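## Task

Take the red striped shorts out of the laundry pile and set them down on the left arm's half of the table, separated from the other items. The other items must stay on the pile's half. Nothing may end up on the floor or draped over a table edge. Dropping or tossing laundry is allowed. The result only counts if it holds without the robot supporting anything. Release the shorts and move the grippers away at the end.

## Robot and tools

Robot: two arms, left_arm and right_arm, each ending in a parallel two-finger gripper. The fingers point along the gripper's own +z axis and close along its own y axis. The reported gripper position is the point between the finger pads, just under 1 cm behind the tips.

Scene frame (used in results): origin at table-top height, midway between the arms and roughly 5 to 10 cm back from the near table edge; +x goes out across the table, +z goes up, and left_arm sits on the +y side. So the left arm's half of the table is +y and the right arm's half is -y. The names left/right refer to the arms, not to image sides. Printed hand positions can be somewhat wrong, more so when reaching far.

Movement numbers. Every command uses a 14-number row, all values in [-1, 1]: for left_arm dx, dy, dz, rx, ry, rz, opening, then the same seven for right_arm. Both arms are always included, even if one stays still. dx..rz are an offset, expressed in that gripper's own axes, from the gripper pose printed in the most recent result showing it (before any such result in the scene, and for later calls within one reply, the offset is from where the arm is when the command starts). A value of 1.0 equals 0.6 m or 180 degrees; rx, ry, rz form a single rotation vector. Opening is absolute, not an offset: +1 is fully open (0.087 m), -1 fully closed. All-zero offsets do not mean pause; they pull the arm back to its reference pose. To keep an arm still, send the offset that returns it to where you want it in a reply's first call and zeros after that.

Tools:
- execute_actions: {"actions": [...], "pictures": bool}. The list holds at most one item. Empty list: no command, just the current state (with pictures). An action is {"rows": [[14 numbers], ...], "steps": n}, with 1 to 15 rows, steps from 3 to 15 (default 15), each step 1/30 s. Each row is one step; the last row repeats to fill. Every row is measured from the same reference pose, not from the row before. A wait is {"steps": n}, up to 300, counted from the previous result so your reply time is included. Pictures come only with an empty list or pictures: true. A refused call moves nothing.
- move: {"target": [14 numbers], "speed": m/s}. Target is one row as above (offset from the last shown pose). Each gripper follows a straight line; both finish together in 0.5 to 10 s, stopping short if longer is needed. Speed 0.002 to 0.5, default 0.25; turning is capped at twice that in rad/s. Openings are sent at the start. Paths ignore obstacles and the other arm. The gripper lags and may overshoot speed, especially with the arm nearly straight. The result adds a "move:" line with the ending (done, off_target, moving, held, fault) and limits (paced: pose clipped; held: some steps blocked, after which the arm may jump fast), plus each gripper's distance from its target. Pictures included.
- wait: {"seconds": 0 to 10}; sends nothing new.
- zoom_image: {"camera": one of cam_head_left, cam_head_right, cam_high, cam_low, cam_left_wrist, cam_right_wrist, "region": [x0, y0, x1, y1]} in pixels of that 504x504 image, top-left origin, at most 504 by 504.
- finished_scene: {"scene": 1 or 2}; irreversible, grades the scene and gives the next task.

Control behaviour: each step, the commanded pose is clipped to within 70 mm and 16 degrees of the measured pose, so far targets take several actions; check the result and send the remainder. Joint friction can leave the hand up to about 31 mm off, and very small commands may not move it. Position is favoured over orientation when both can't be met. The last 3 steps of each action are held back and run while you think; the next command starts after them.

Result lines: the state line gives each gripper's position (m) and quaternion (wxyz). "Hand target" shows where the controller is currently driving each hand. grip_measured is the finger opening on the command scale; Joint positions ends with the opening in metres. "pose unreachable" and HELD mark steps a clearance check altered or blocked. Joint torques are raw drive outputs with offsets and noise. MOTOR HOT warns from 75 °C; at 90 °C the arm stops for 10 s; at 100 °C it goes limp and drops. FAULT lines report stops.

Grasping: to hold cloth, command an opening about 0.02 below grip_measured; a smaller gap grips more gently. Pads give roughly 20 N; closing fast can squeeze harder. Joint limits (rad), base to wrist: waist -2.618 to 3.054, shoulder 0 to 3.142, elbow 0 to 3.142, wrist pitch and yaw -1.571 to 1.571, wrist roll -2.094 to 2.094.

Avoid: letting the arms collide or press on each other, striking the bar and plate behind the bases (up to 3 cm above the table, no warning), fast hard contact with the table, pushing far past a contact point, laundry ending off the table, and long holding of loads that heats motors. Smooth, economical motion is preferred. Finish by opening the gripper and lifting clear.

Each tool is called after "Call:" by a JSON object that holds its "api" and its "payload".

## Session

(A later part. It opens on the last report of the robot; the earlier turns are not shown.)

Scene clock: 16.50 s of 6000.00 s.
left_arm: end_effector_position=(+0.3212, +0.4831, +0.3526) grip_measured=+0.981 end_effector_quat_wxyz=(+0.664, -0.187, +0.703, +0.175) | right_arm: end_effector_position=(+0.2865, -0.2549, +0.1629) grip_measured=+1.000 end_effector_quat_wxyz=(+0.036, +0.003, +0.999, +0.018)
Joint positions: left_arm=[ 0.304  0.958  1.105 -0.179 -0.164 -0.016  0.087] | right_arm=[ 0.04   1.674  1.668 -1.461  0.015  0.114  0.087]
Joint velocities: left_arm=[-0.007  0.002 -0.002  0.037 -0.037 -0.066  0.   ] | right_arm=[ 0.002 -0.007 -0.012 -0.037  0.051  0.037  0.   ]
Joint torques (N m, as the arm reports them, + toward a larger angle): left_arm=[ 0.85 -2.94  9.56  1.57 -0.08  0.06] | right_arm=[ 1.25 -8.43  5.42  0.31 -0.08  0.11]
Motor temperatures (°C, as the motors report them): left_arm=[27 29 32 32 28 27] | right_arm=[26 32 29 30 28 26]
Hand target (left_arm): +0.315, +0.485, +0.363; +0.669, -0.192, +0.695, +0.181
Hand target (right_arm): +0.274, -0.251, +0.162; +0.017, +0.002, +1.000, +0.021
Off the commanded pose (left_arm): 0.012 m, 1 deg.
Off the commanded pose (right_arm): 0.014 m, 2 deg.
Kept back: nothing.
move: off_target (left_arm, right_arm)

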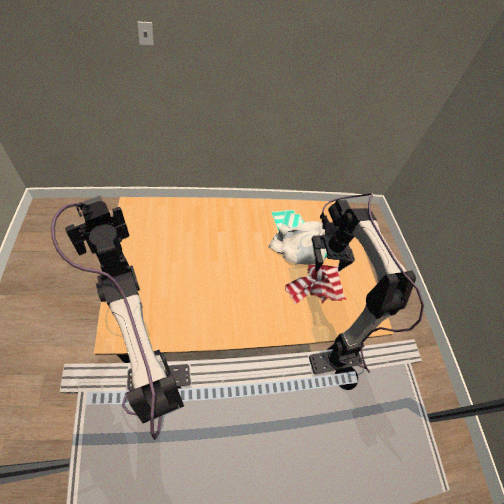

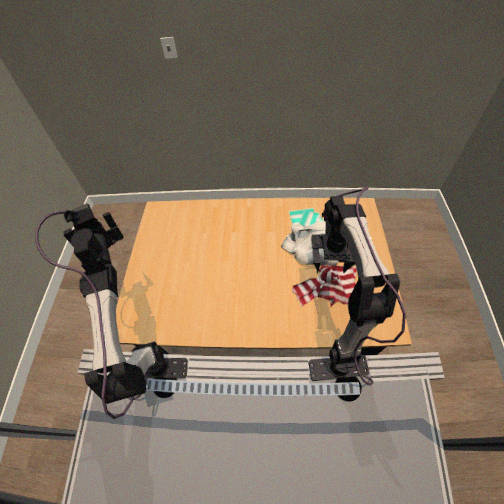

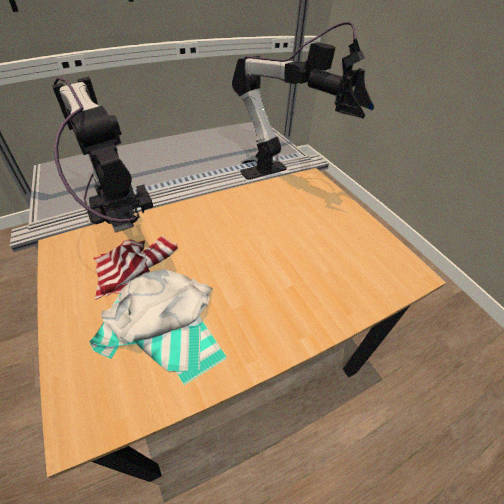

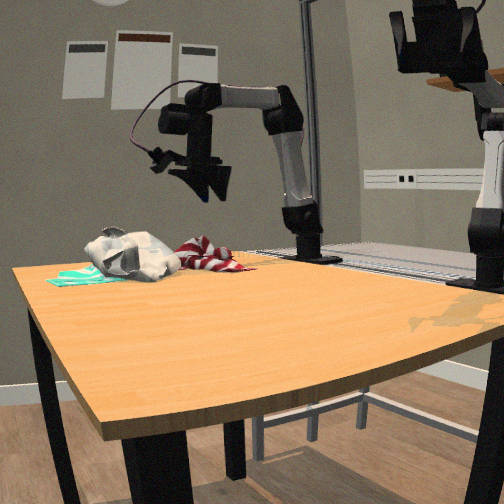

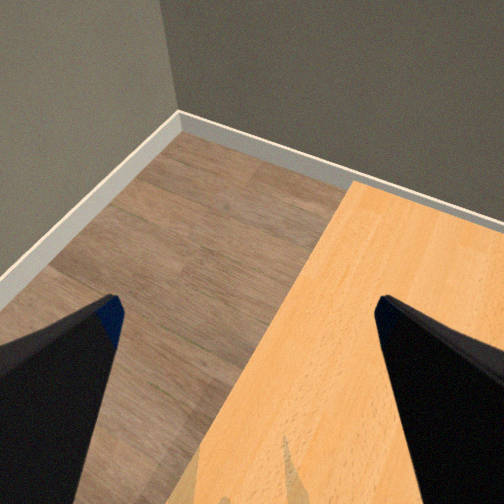

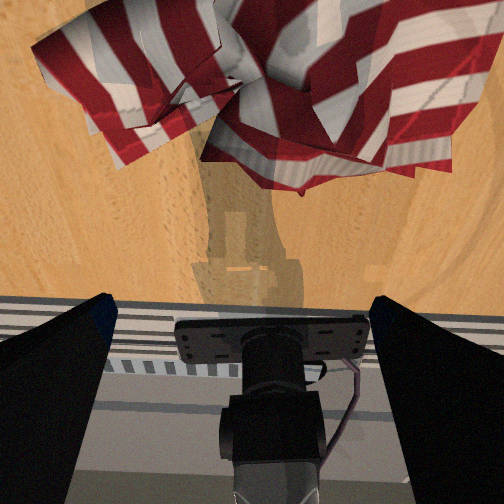

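Call:
{"api": "move", "payload": {"target": [0,0,0,0,0,0,1,-0.03,0,0.23,0,0,0,0.7], "speed": 0.2}}

Call:
{"api": "move", "payload": {"target": [0,0,0,0,0,0,1,0,0,0,0,0,0,-1]}}

Call:
{"api": "move", "payload": {"target": [0,0,0,0,0,0,1,0.06,0.1,-0.36,0,-0.13,0,-1]}}

Scene clock: 18.10 s of 6000.00 s.
left_arm: end_effector_position=(+0.3211, +0.4831, +0.3523) grip_measured=+0.981 end_effector_quat_wxyz=(+0.663, -0.187, +0.703, +0.175) | right_arm: end_effector_position=(+0.3189, -0.2488, +0.0359) grip_measured=+0.700 end_effector_quat_wxyz=(+0.043, +0.007, +0.999, +0.019)
Joint positions: left_arm=[ 0.304  0.958  1.105 -0.18  -0.164 -0.016  0.087] | right_arm=[ 0.031  1.803  1.316 -0.965  0.014  0.113  0.074]
Joint velocities: left_arm=[ 0.022 -0.007  0.007 -0.037  0.037  0.037 -0.   ] | right_arm=[-0.012  0.007  0.012  0.022 -0.037  0.081  0.   ]
Joint torques (N m, as the arm reports them, + toward a larger angle): left_arm=[-0.04 -2.05  7.72  1.71 -0.02  0.08] | right_arm=[-0.27 -7.5   5.85  0.73 -0.02 -0.12]
Motor temperatures (°C, as the motors report them): left_arm=[27 29 32 32 28 27] | right_arm=[26 32 29 30 28 26]
Hand target (left_arm): +0.321, +0.483, +0.353; +0.664, -0.187, +0.703, +0.175
Hand target (right_arm): +0.316, -0.250, +0.027; +0.036, +0.003, +0.999, +0.018
Off the commanded pose (left_arm): 0.000 m, 0 deg.
Off the commanded pose (right_arm): 0.010 m, 1 deg.
Kept back: nothing.
move: done

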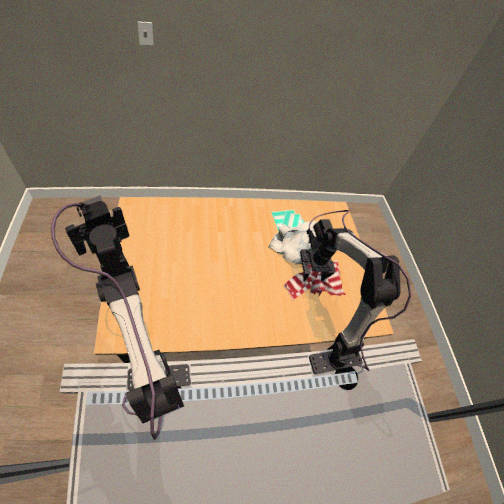

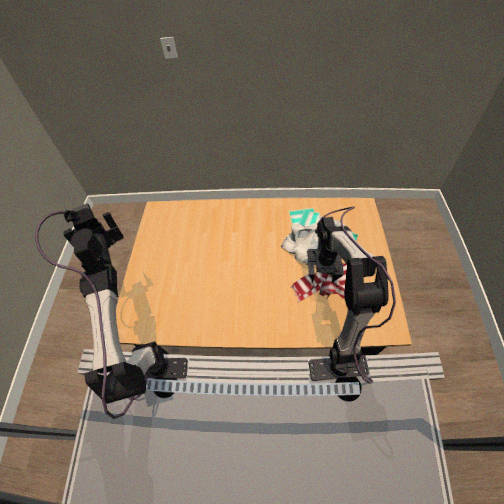

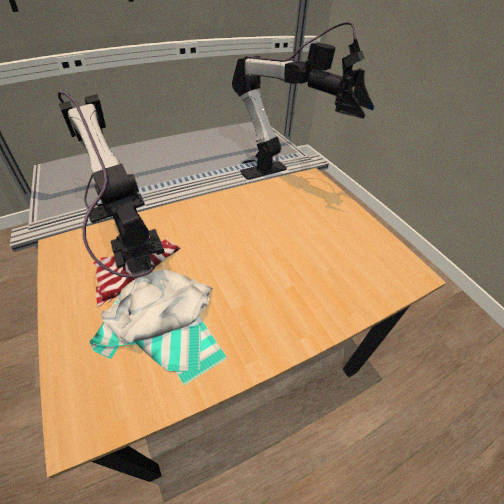

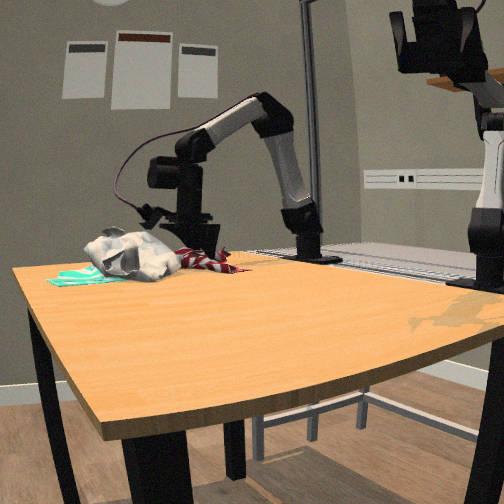

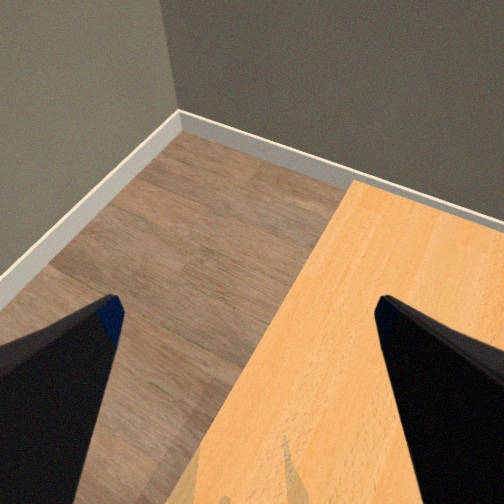

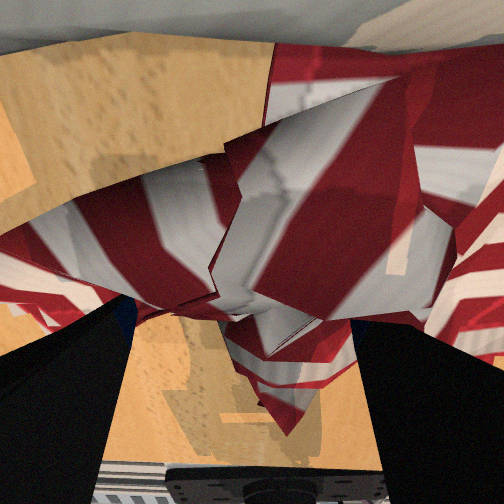

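Scene clock: 18.60 s of 6000.00 s.
left_arm: end_effector_position=(+0.3211, +0.4831, +0.3523) grip_measured=+0.981 end_effector_quat_wxyz=(+0.663, -0.187, +0.703, +0.175) | right_arm: end_effector_position=(+0.3190, -0.2491, +0.0358) grip_measured=-0.928 end_effector_quat_wxyz=(+0.043, +0.007, +0.999, +0.018)
Joint positions: left_arm=[ 0.304  0.958  1.105 -0.18  -0.164 -0.016  0.087] | right_arm=[ 0.031  1.803  1.316 -0.965  0.016  0.113  0.003]
Joint velocities: left_arm=[ 0.007 -0.022  0.007  0.051 -0.022 -0.022 -0.001] | right_arm=[-0.012  0.002 -0.012  0.007  0.022  0.022 -0.001]
Joint torques (N m, as the arm reports them, + toward a larger angle): left_arm=[-0.12 -2.02  7.69  1.69 -0.02  0.05] | right_arm=[ 0.08 -8.62  7.77  0.56 -0.05  0.  ]
Motor temperatures (°C, as the motors report them): left_arm=[27 29 32 32 28 27] | right_arm=[26 32 29 30 28 26]
Hand target (left_arm): +0.321, +0.483, +0.352; +0.663, -0.187, +0.703, +0.175
Hand target (right_arm): +0.319, -0.249, +0.036; +0.043, +0.007, +0.999, +0.019
Off the commanded pose (left_arm): 0.000 m, 0 deg.
Off the commanded pose (right_arm): 0.000 m, 0 deg.
Kept back: nothing.
move: done

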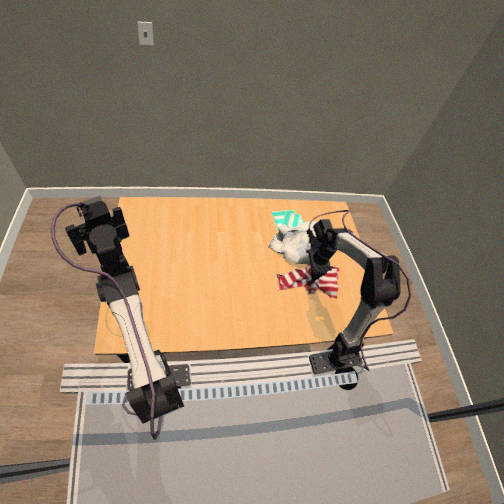

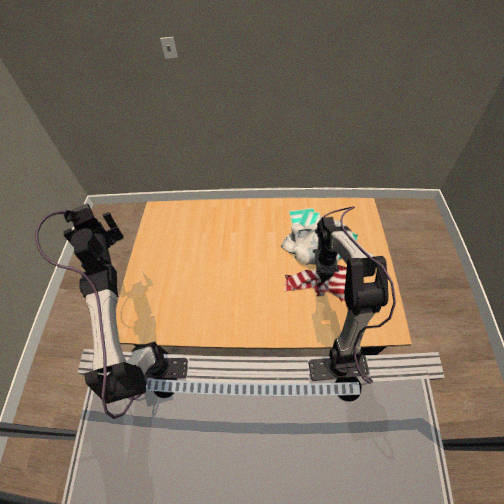

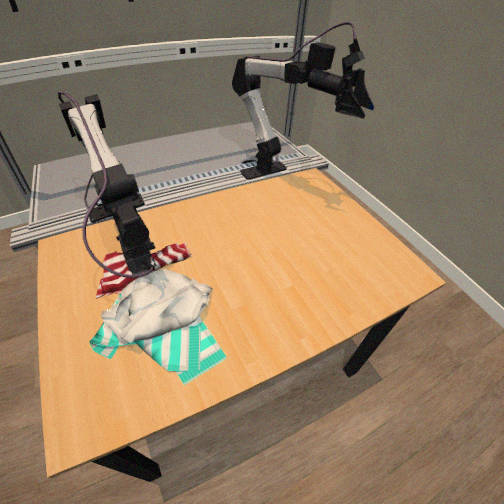

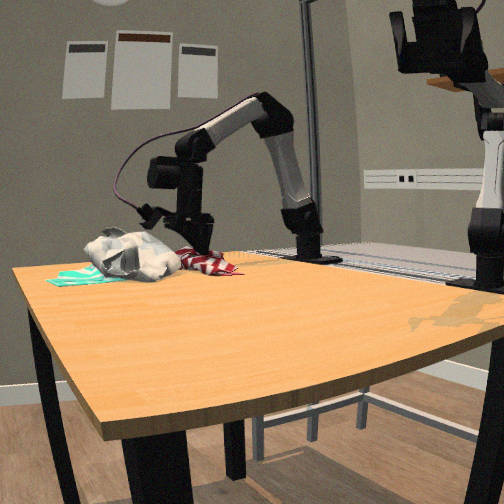

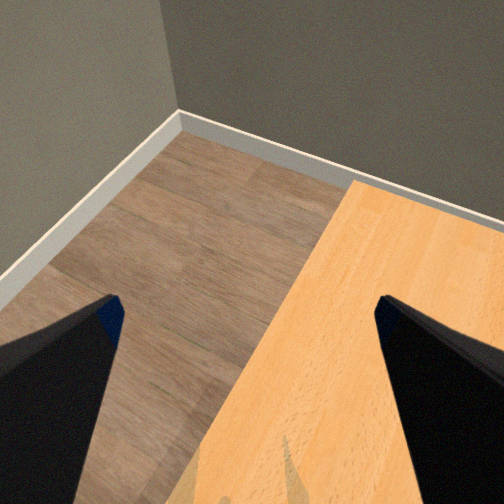

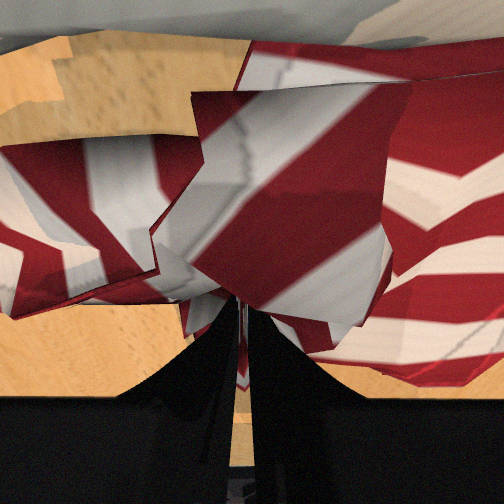

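Scene clock: 20.23 s of 6000.00 s.
left_arm: end_effector_position=(+0.3211, +0.4831, +0.3523) grip_measured=+0.981 end_effector_quat_wxyz=(+0.663, -0.187, +0.703, +0.175) | right_arm: end_effector_position=(+0.2667, -0.1986, +0.2455) grip_measured=-0.929 end_effector_quat_wxyz=(+0.249, +0.010, +0.968, +0.019)
Joint positions: left_arm=[ 0.304  0.958  1.105 -0.18  -0.164 -0.016  0.087] | right_arm=[ 0.364  1.367  1.655 -1.365  0.219  0.389  0.003]
Joint velocities: left_arm=[-0.017  0.007  0.002 -0.007  0.022  0.007  0.001] | right_arm=[-0.007 -0.007 -0.017 -0.081 -0.037  0.007 -0.001]
Joint torques (N m, as the arm reports them, + toward a larger angle): left_arm=[-0.09 -1.94  7.72  1.67 -0.04  0.07] | right_arm=[ 1.16 -4.    8.95  0.96  0.07  0.14]
Motor temperatures (°C, as the motors report them): left_arm=[27 29 32 32 28 27] | right_arm=[26 32 29 30 28 26]
Hand target (left_arm): +0.321, +0.483, +0.352; +0.663, -0.187, +0.703, +0.175
Hand target (right_arm): +0.263, -0.197, +0.248; +0.245, +0.010, +0.969, +0.018
Off the commanded pose (left_arm): 0.000 m, 0 deg.
Off the commanded pose (right_arm): 0.005 m, 1 deg.
Kept back: nothing.
move: done

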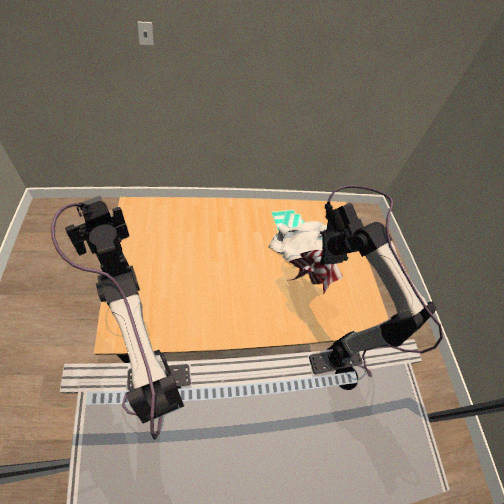

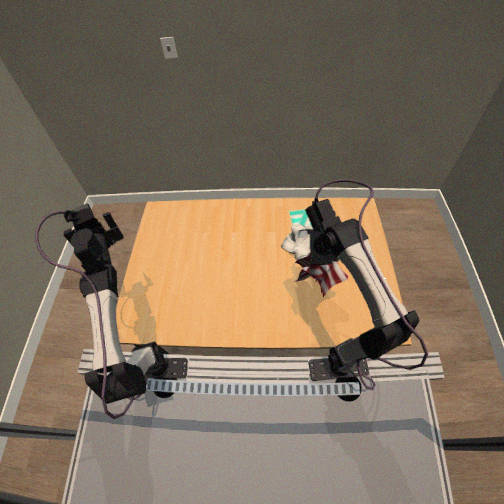

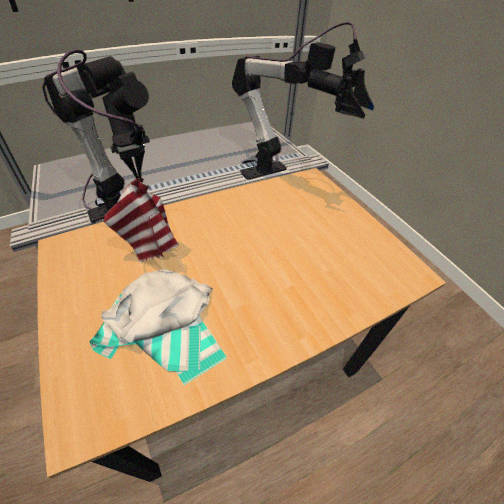

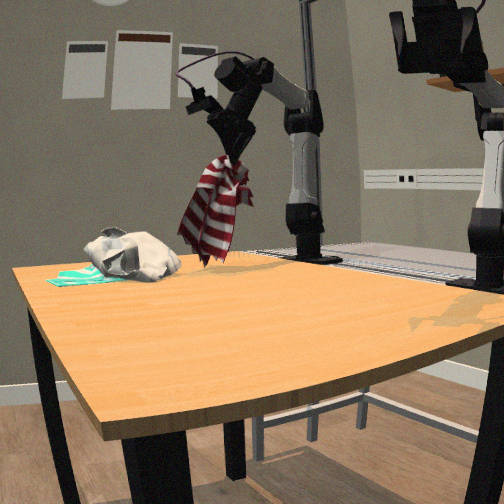

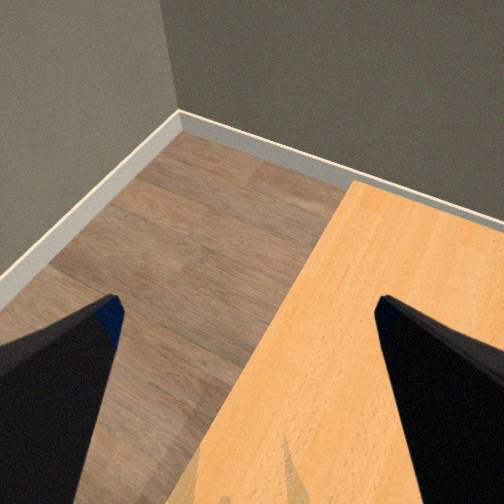

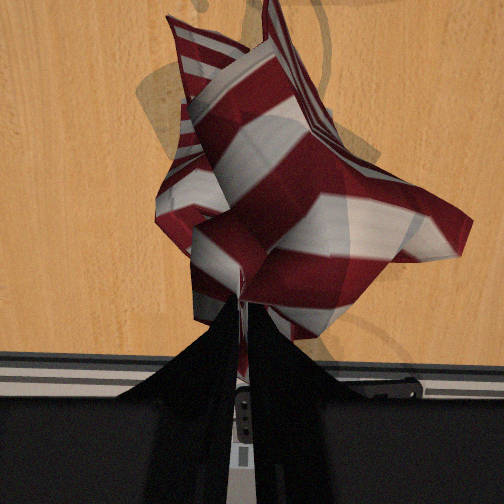

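Call:
{"api": "move", "payload": {"target": [0,0,0,0,0,0,1,0,0.73,0.1,-0.24,-0.19,-0.24,-1], "speed": 0.3}}

Scene clock: 23.20 s of 6000.00 s.
left_arm: end_effector_position=(+0.3211, +0.4831, +0.3523) grip_measured=+0.981 end_effector_quat_wxyz=(+0.663, -0.187, +0.703, +0.175) | right_arm: end_effector_position=(+0.3039, +0.2299, +0.2089) grip_measured=-0.929 end_effector_quat_wxyz=(+0.478, -0.411, +0.730, +0.263)
Joint positions: left_arm=[ 0.304  0.958  1.105 -0.18  -0.164 -0.016  0.087] | right_arm=[ 1.015  2.019  1.782 -0.196  0.084 -0.025  0.003]
Joint velocities: left_arm=[-0.017  0.002  0.017  0.066 -0.037 -0.022 -0.   ] | right_arm=[ 0.007  0.002  0.012 -0.037 -0.007 -0.037 -0.002]
Joint torques (N m, as the arm reports them, + toward a larger angle): left_arm=[-0.04 -1.93  7.75  1.63 -0.04  0.03] | right_arm=[  1.14 -10.52  11.1    2.02  -0.08  -0.09]
Motor temperatures (°C, as the motors report them): left_arm=[27 29 33 32 28 27] | right_arm=[26 33 29 30 28 26]
Hand target (left_arm): +0.321, +0.483, +0.352; +0.663, -0.187, +0.703, +0.175
Hand target (right_arm): +0.300, +0.239, +0.210; +0.482, -0.419, +0.721, +0.269
Off the commanded pose (left_arm): 0.000 m, 0 deg.
Off the commanded pose (right_arm): 0.012 m, 2 deg.
Kept back: nothing.
move: off_target (right_arm)

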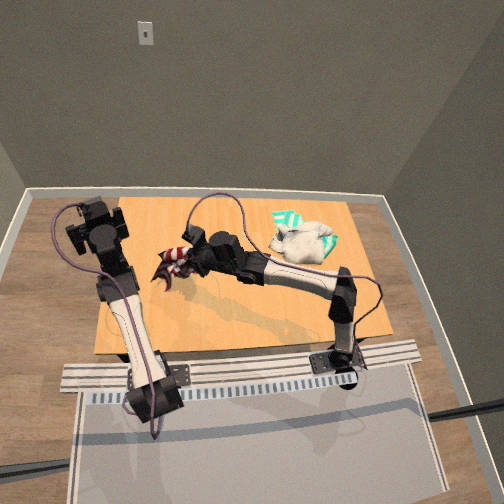

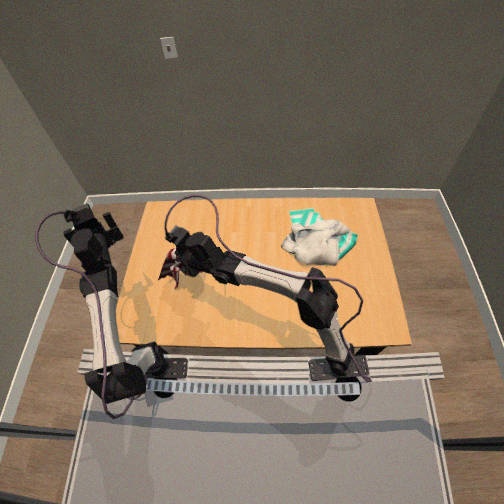

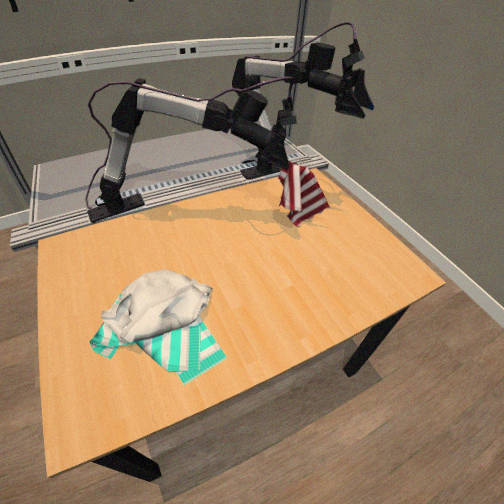

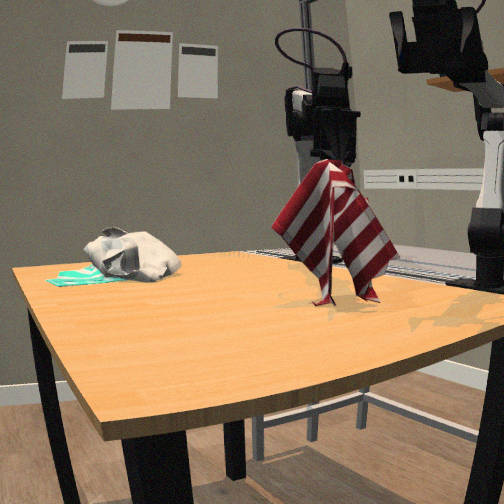

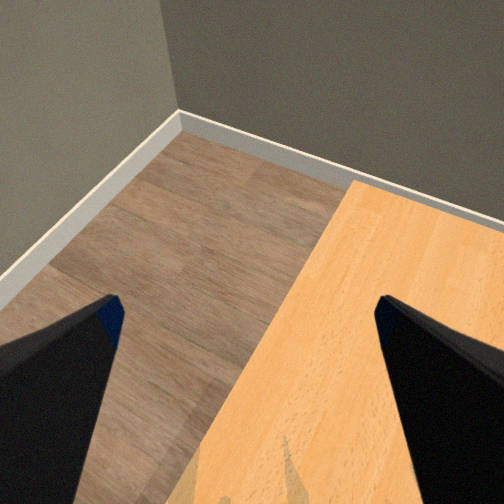

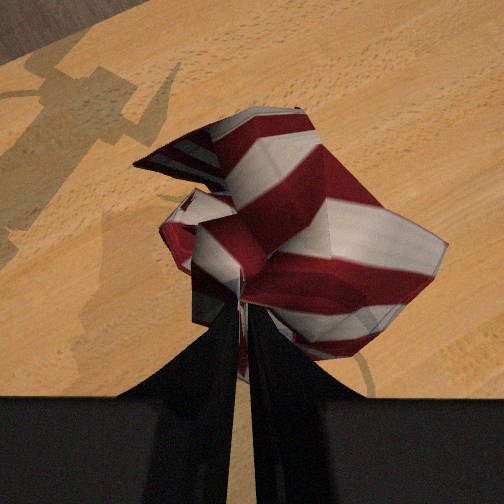

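Call:
{"api": "move", "payload": {"target": [0,0,0,0,0,0,1,0,0,0,0,0,0,1]}}

Call:
{"api": "move", "payload": {"target": [0,0,0,0,0,0,1,0,0,-0.28,0,0,0,1], "speed": 0.3}}

Scene clock: 24.13 s of 6000.00 s.
left_arm: end_effector_position=(+0.3211, +0.4831, +0.3523) grip_measured=+0.981 end_effector_quat_wxyz=(+0.663, -0.187, +0.703, +0.175) | right_arm: end_effector_position=(+0.3038, +0.2300, +0.2089) grip_measured=+1.000 end_effector_quat_wxyz=(+0.478, -0.411, +0.730, +0.263)
Joint positions: left_arm=[ 0.304  0.958  1.105 -0.18  -0.164 -0.016  0.087] | right_arm=[ 1.015  2.019  1.782 -0.196  0.083 -0.025  0.087]
Joint velocities: left_arm=[-0.012 -0.012 -0.002  0.022 -0.007  0.022 -0.001] | right_arm=[-0.012 -0.017 -0.012 -0.007  0.11   0.022  0.   ]
Joint torques (N m, as the arm reports them, + toward a larger angle): left_arm=[ 0.12 -2.03  7.66  1.68 -0.03  0.02] | right_arm=[  0.14 -12.     9.49   1.85  -0.02   0.01]
Motor temperatures (°C, as the motors report them): left_arm=[27 29 33 32 28 27] | right_arm=[26 33 29 31 28 26]
Hand target (left_arm): +0.321, +0.483, +0.352; +0.663, -0.187, +0.703, +0.175
Hand target (right_arm): +0.304, +0.230, +0.209; +0.478, -0.411, +0.730, +0.263
Off the commanded pose (left_arm): 0.000 m, 0 deg.
Off the commanded pose (right_arm): 0.000 m, 0 deg.
Kept back: nothing.
move: done

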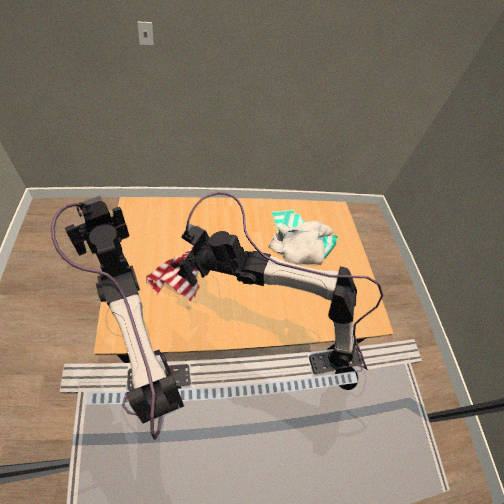

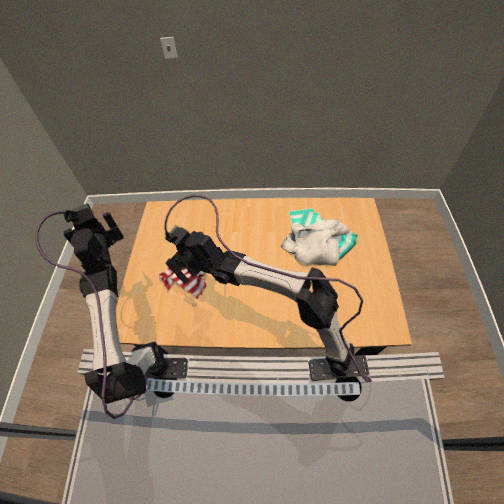

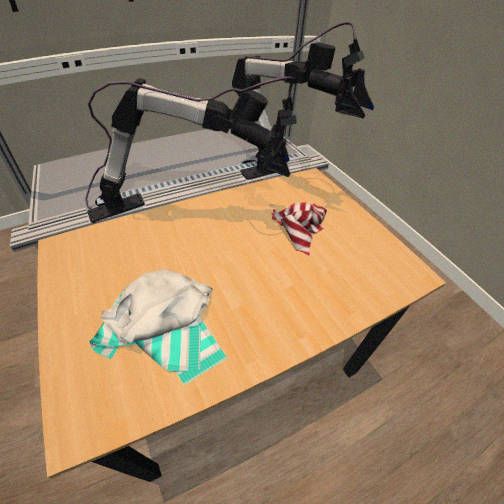

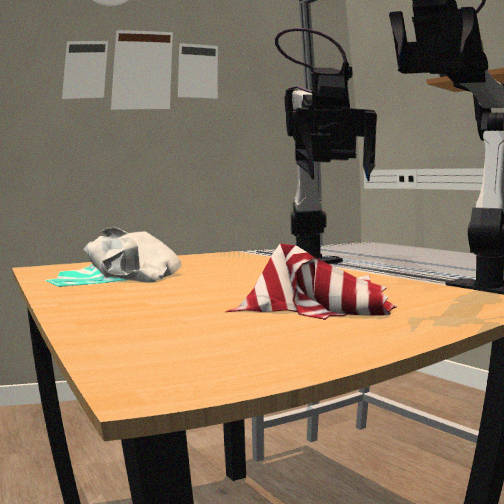

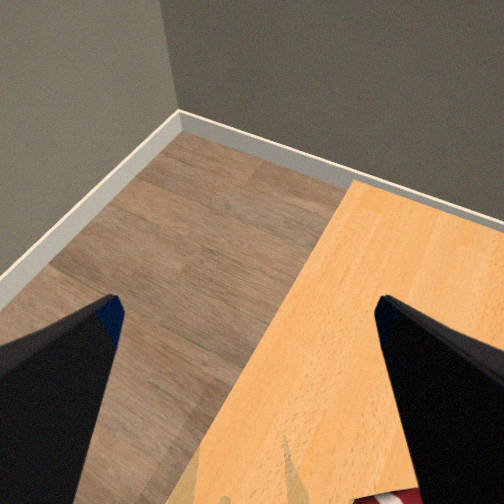

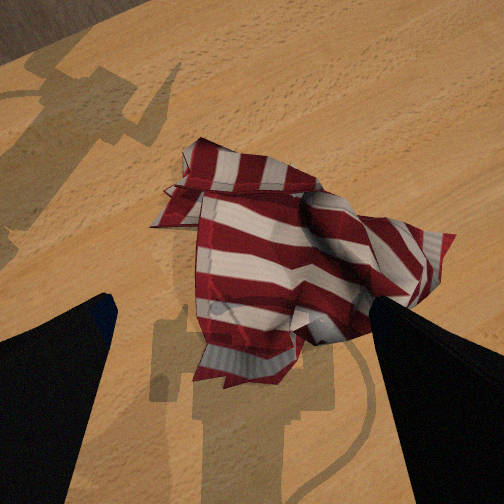

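Scene clock: 25.40 s of 6000.00 s.
left_arm: end_effector_position=(+0.3211, +0.4831, +0.3523) grip_measured=+0.981 end_effector_quat_wxyz=(+0.663, -0.187, +0.703, +0.175) | right_arm: end_effector_position=(+0.2295, +0.1006, +0.2936) grip_measured=+1.000 end_effector_quat_wxyz=(+0.499, -0.402, +0.718, +0.271)
Joint positions: left_arm=[ 0.304  0.958  1.105 -0.18  -0.164 -0.016  0.087] | right_arm=[ 1.051  1.44   1.41  -0.351  0.123 -0.016  0.087]
Joint velocities: left_arm=[-0.002  0.002 -0.002 -0.022  0.007 -0.125  0.001] | right_arm=[-0.007  0.002 -0.022  0.051  0.051  0.066  0.   ]
Joint torques (N m, as the arm reports them, + toward a larger angle): left_arm=[-0.01 -2.03  7.67  1.72 -0.06  0.03] | right_arm=[ 1.24 -5.97  7.02  1.65  0.03  0.09]
Motor temperatures (°C, as the motors report them): left_arm=[27 29 33 33 28 27] | right_arm=[26 33 30 31 28 26]
Hand target (left_arm): +0.321, +0.483, +0.352; +0.663, -0.187, +0.703, +0.175
Hand target (right_arm): +0.222, +0.099, +0.275; +0.478, -0.411, +0.730, +0.263
Off the commanded pose (left_arm): 0.000 m, 0 deg.
Off the commanded pose (right_arm): 0.018 m, 3 deg.
Kept back: nothing.
move: off_target (right_arm)

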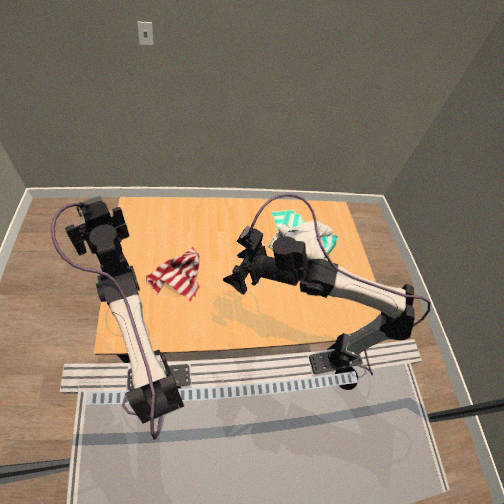

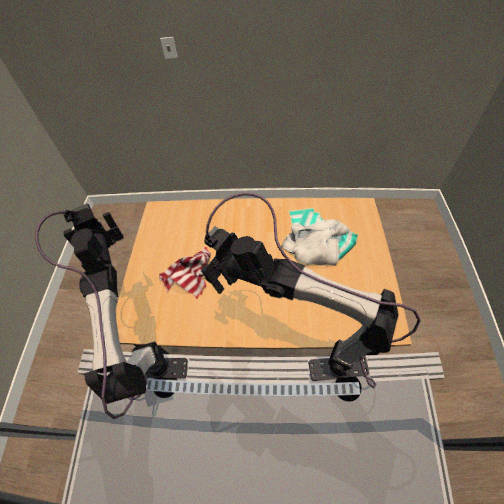

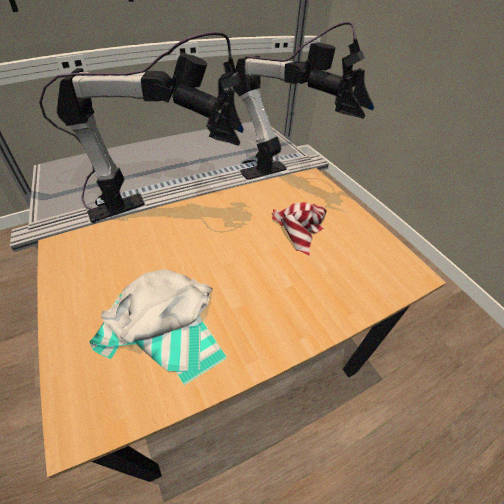

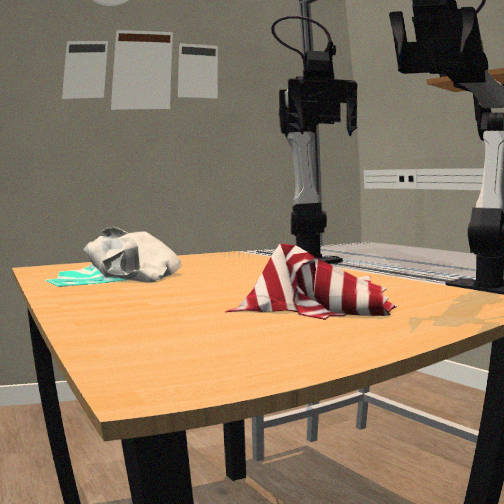

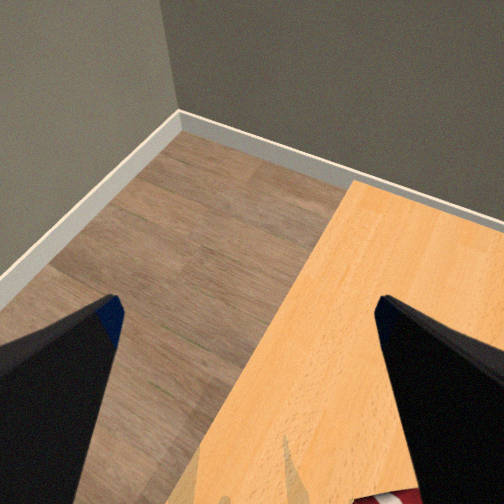

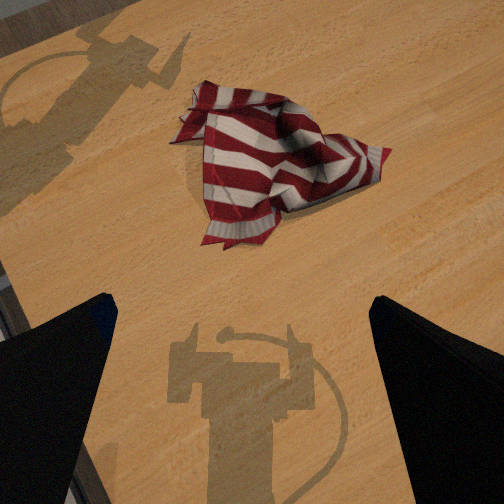

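Call:
{"api": "finished_scene", "payload": {"scene": 2}}

The scene is finished: the task was done.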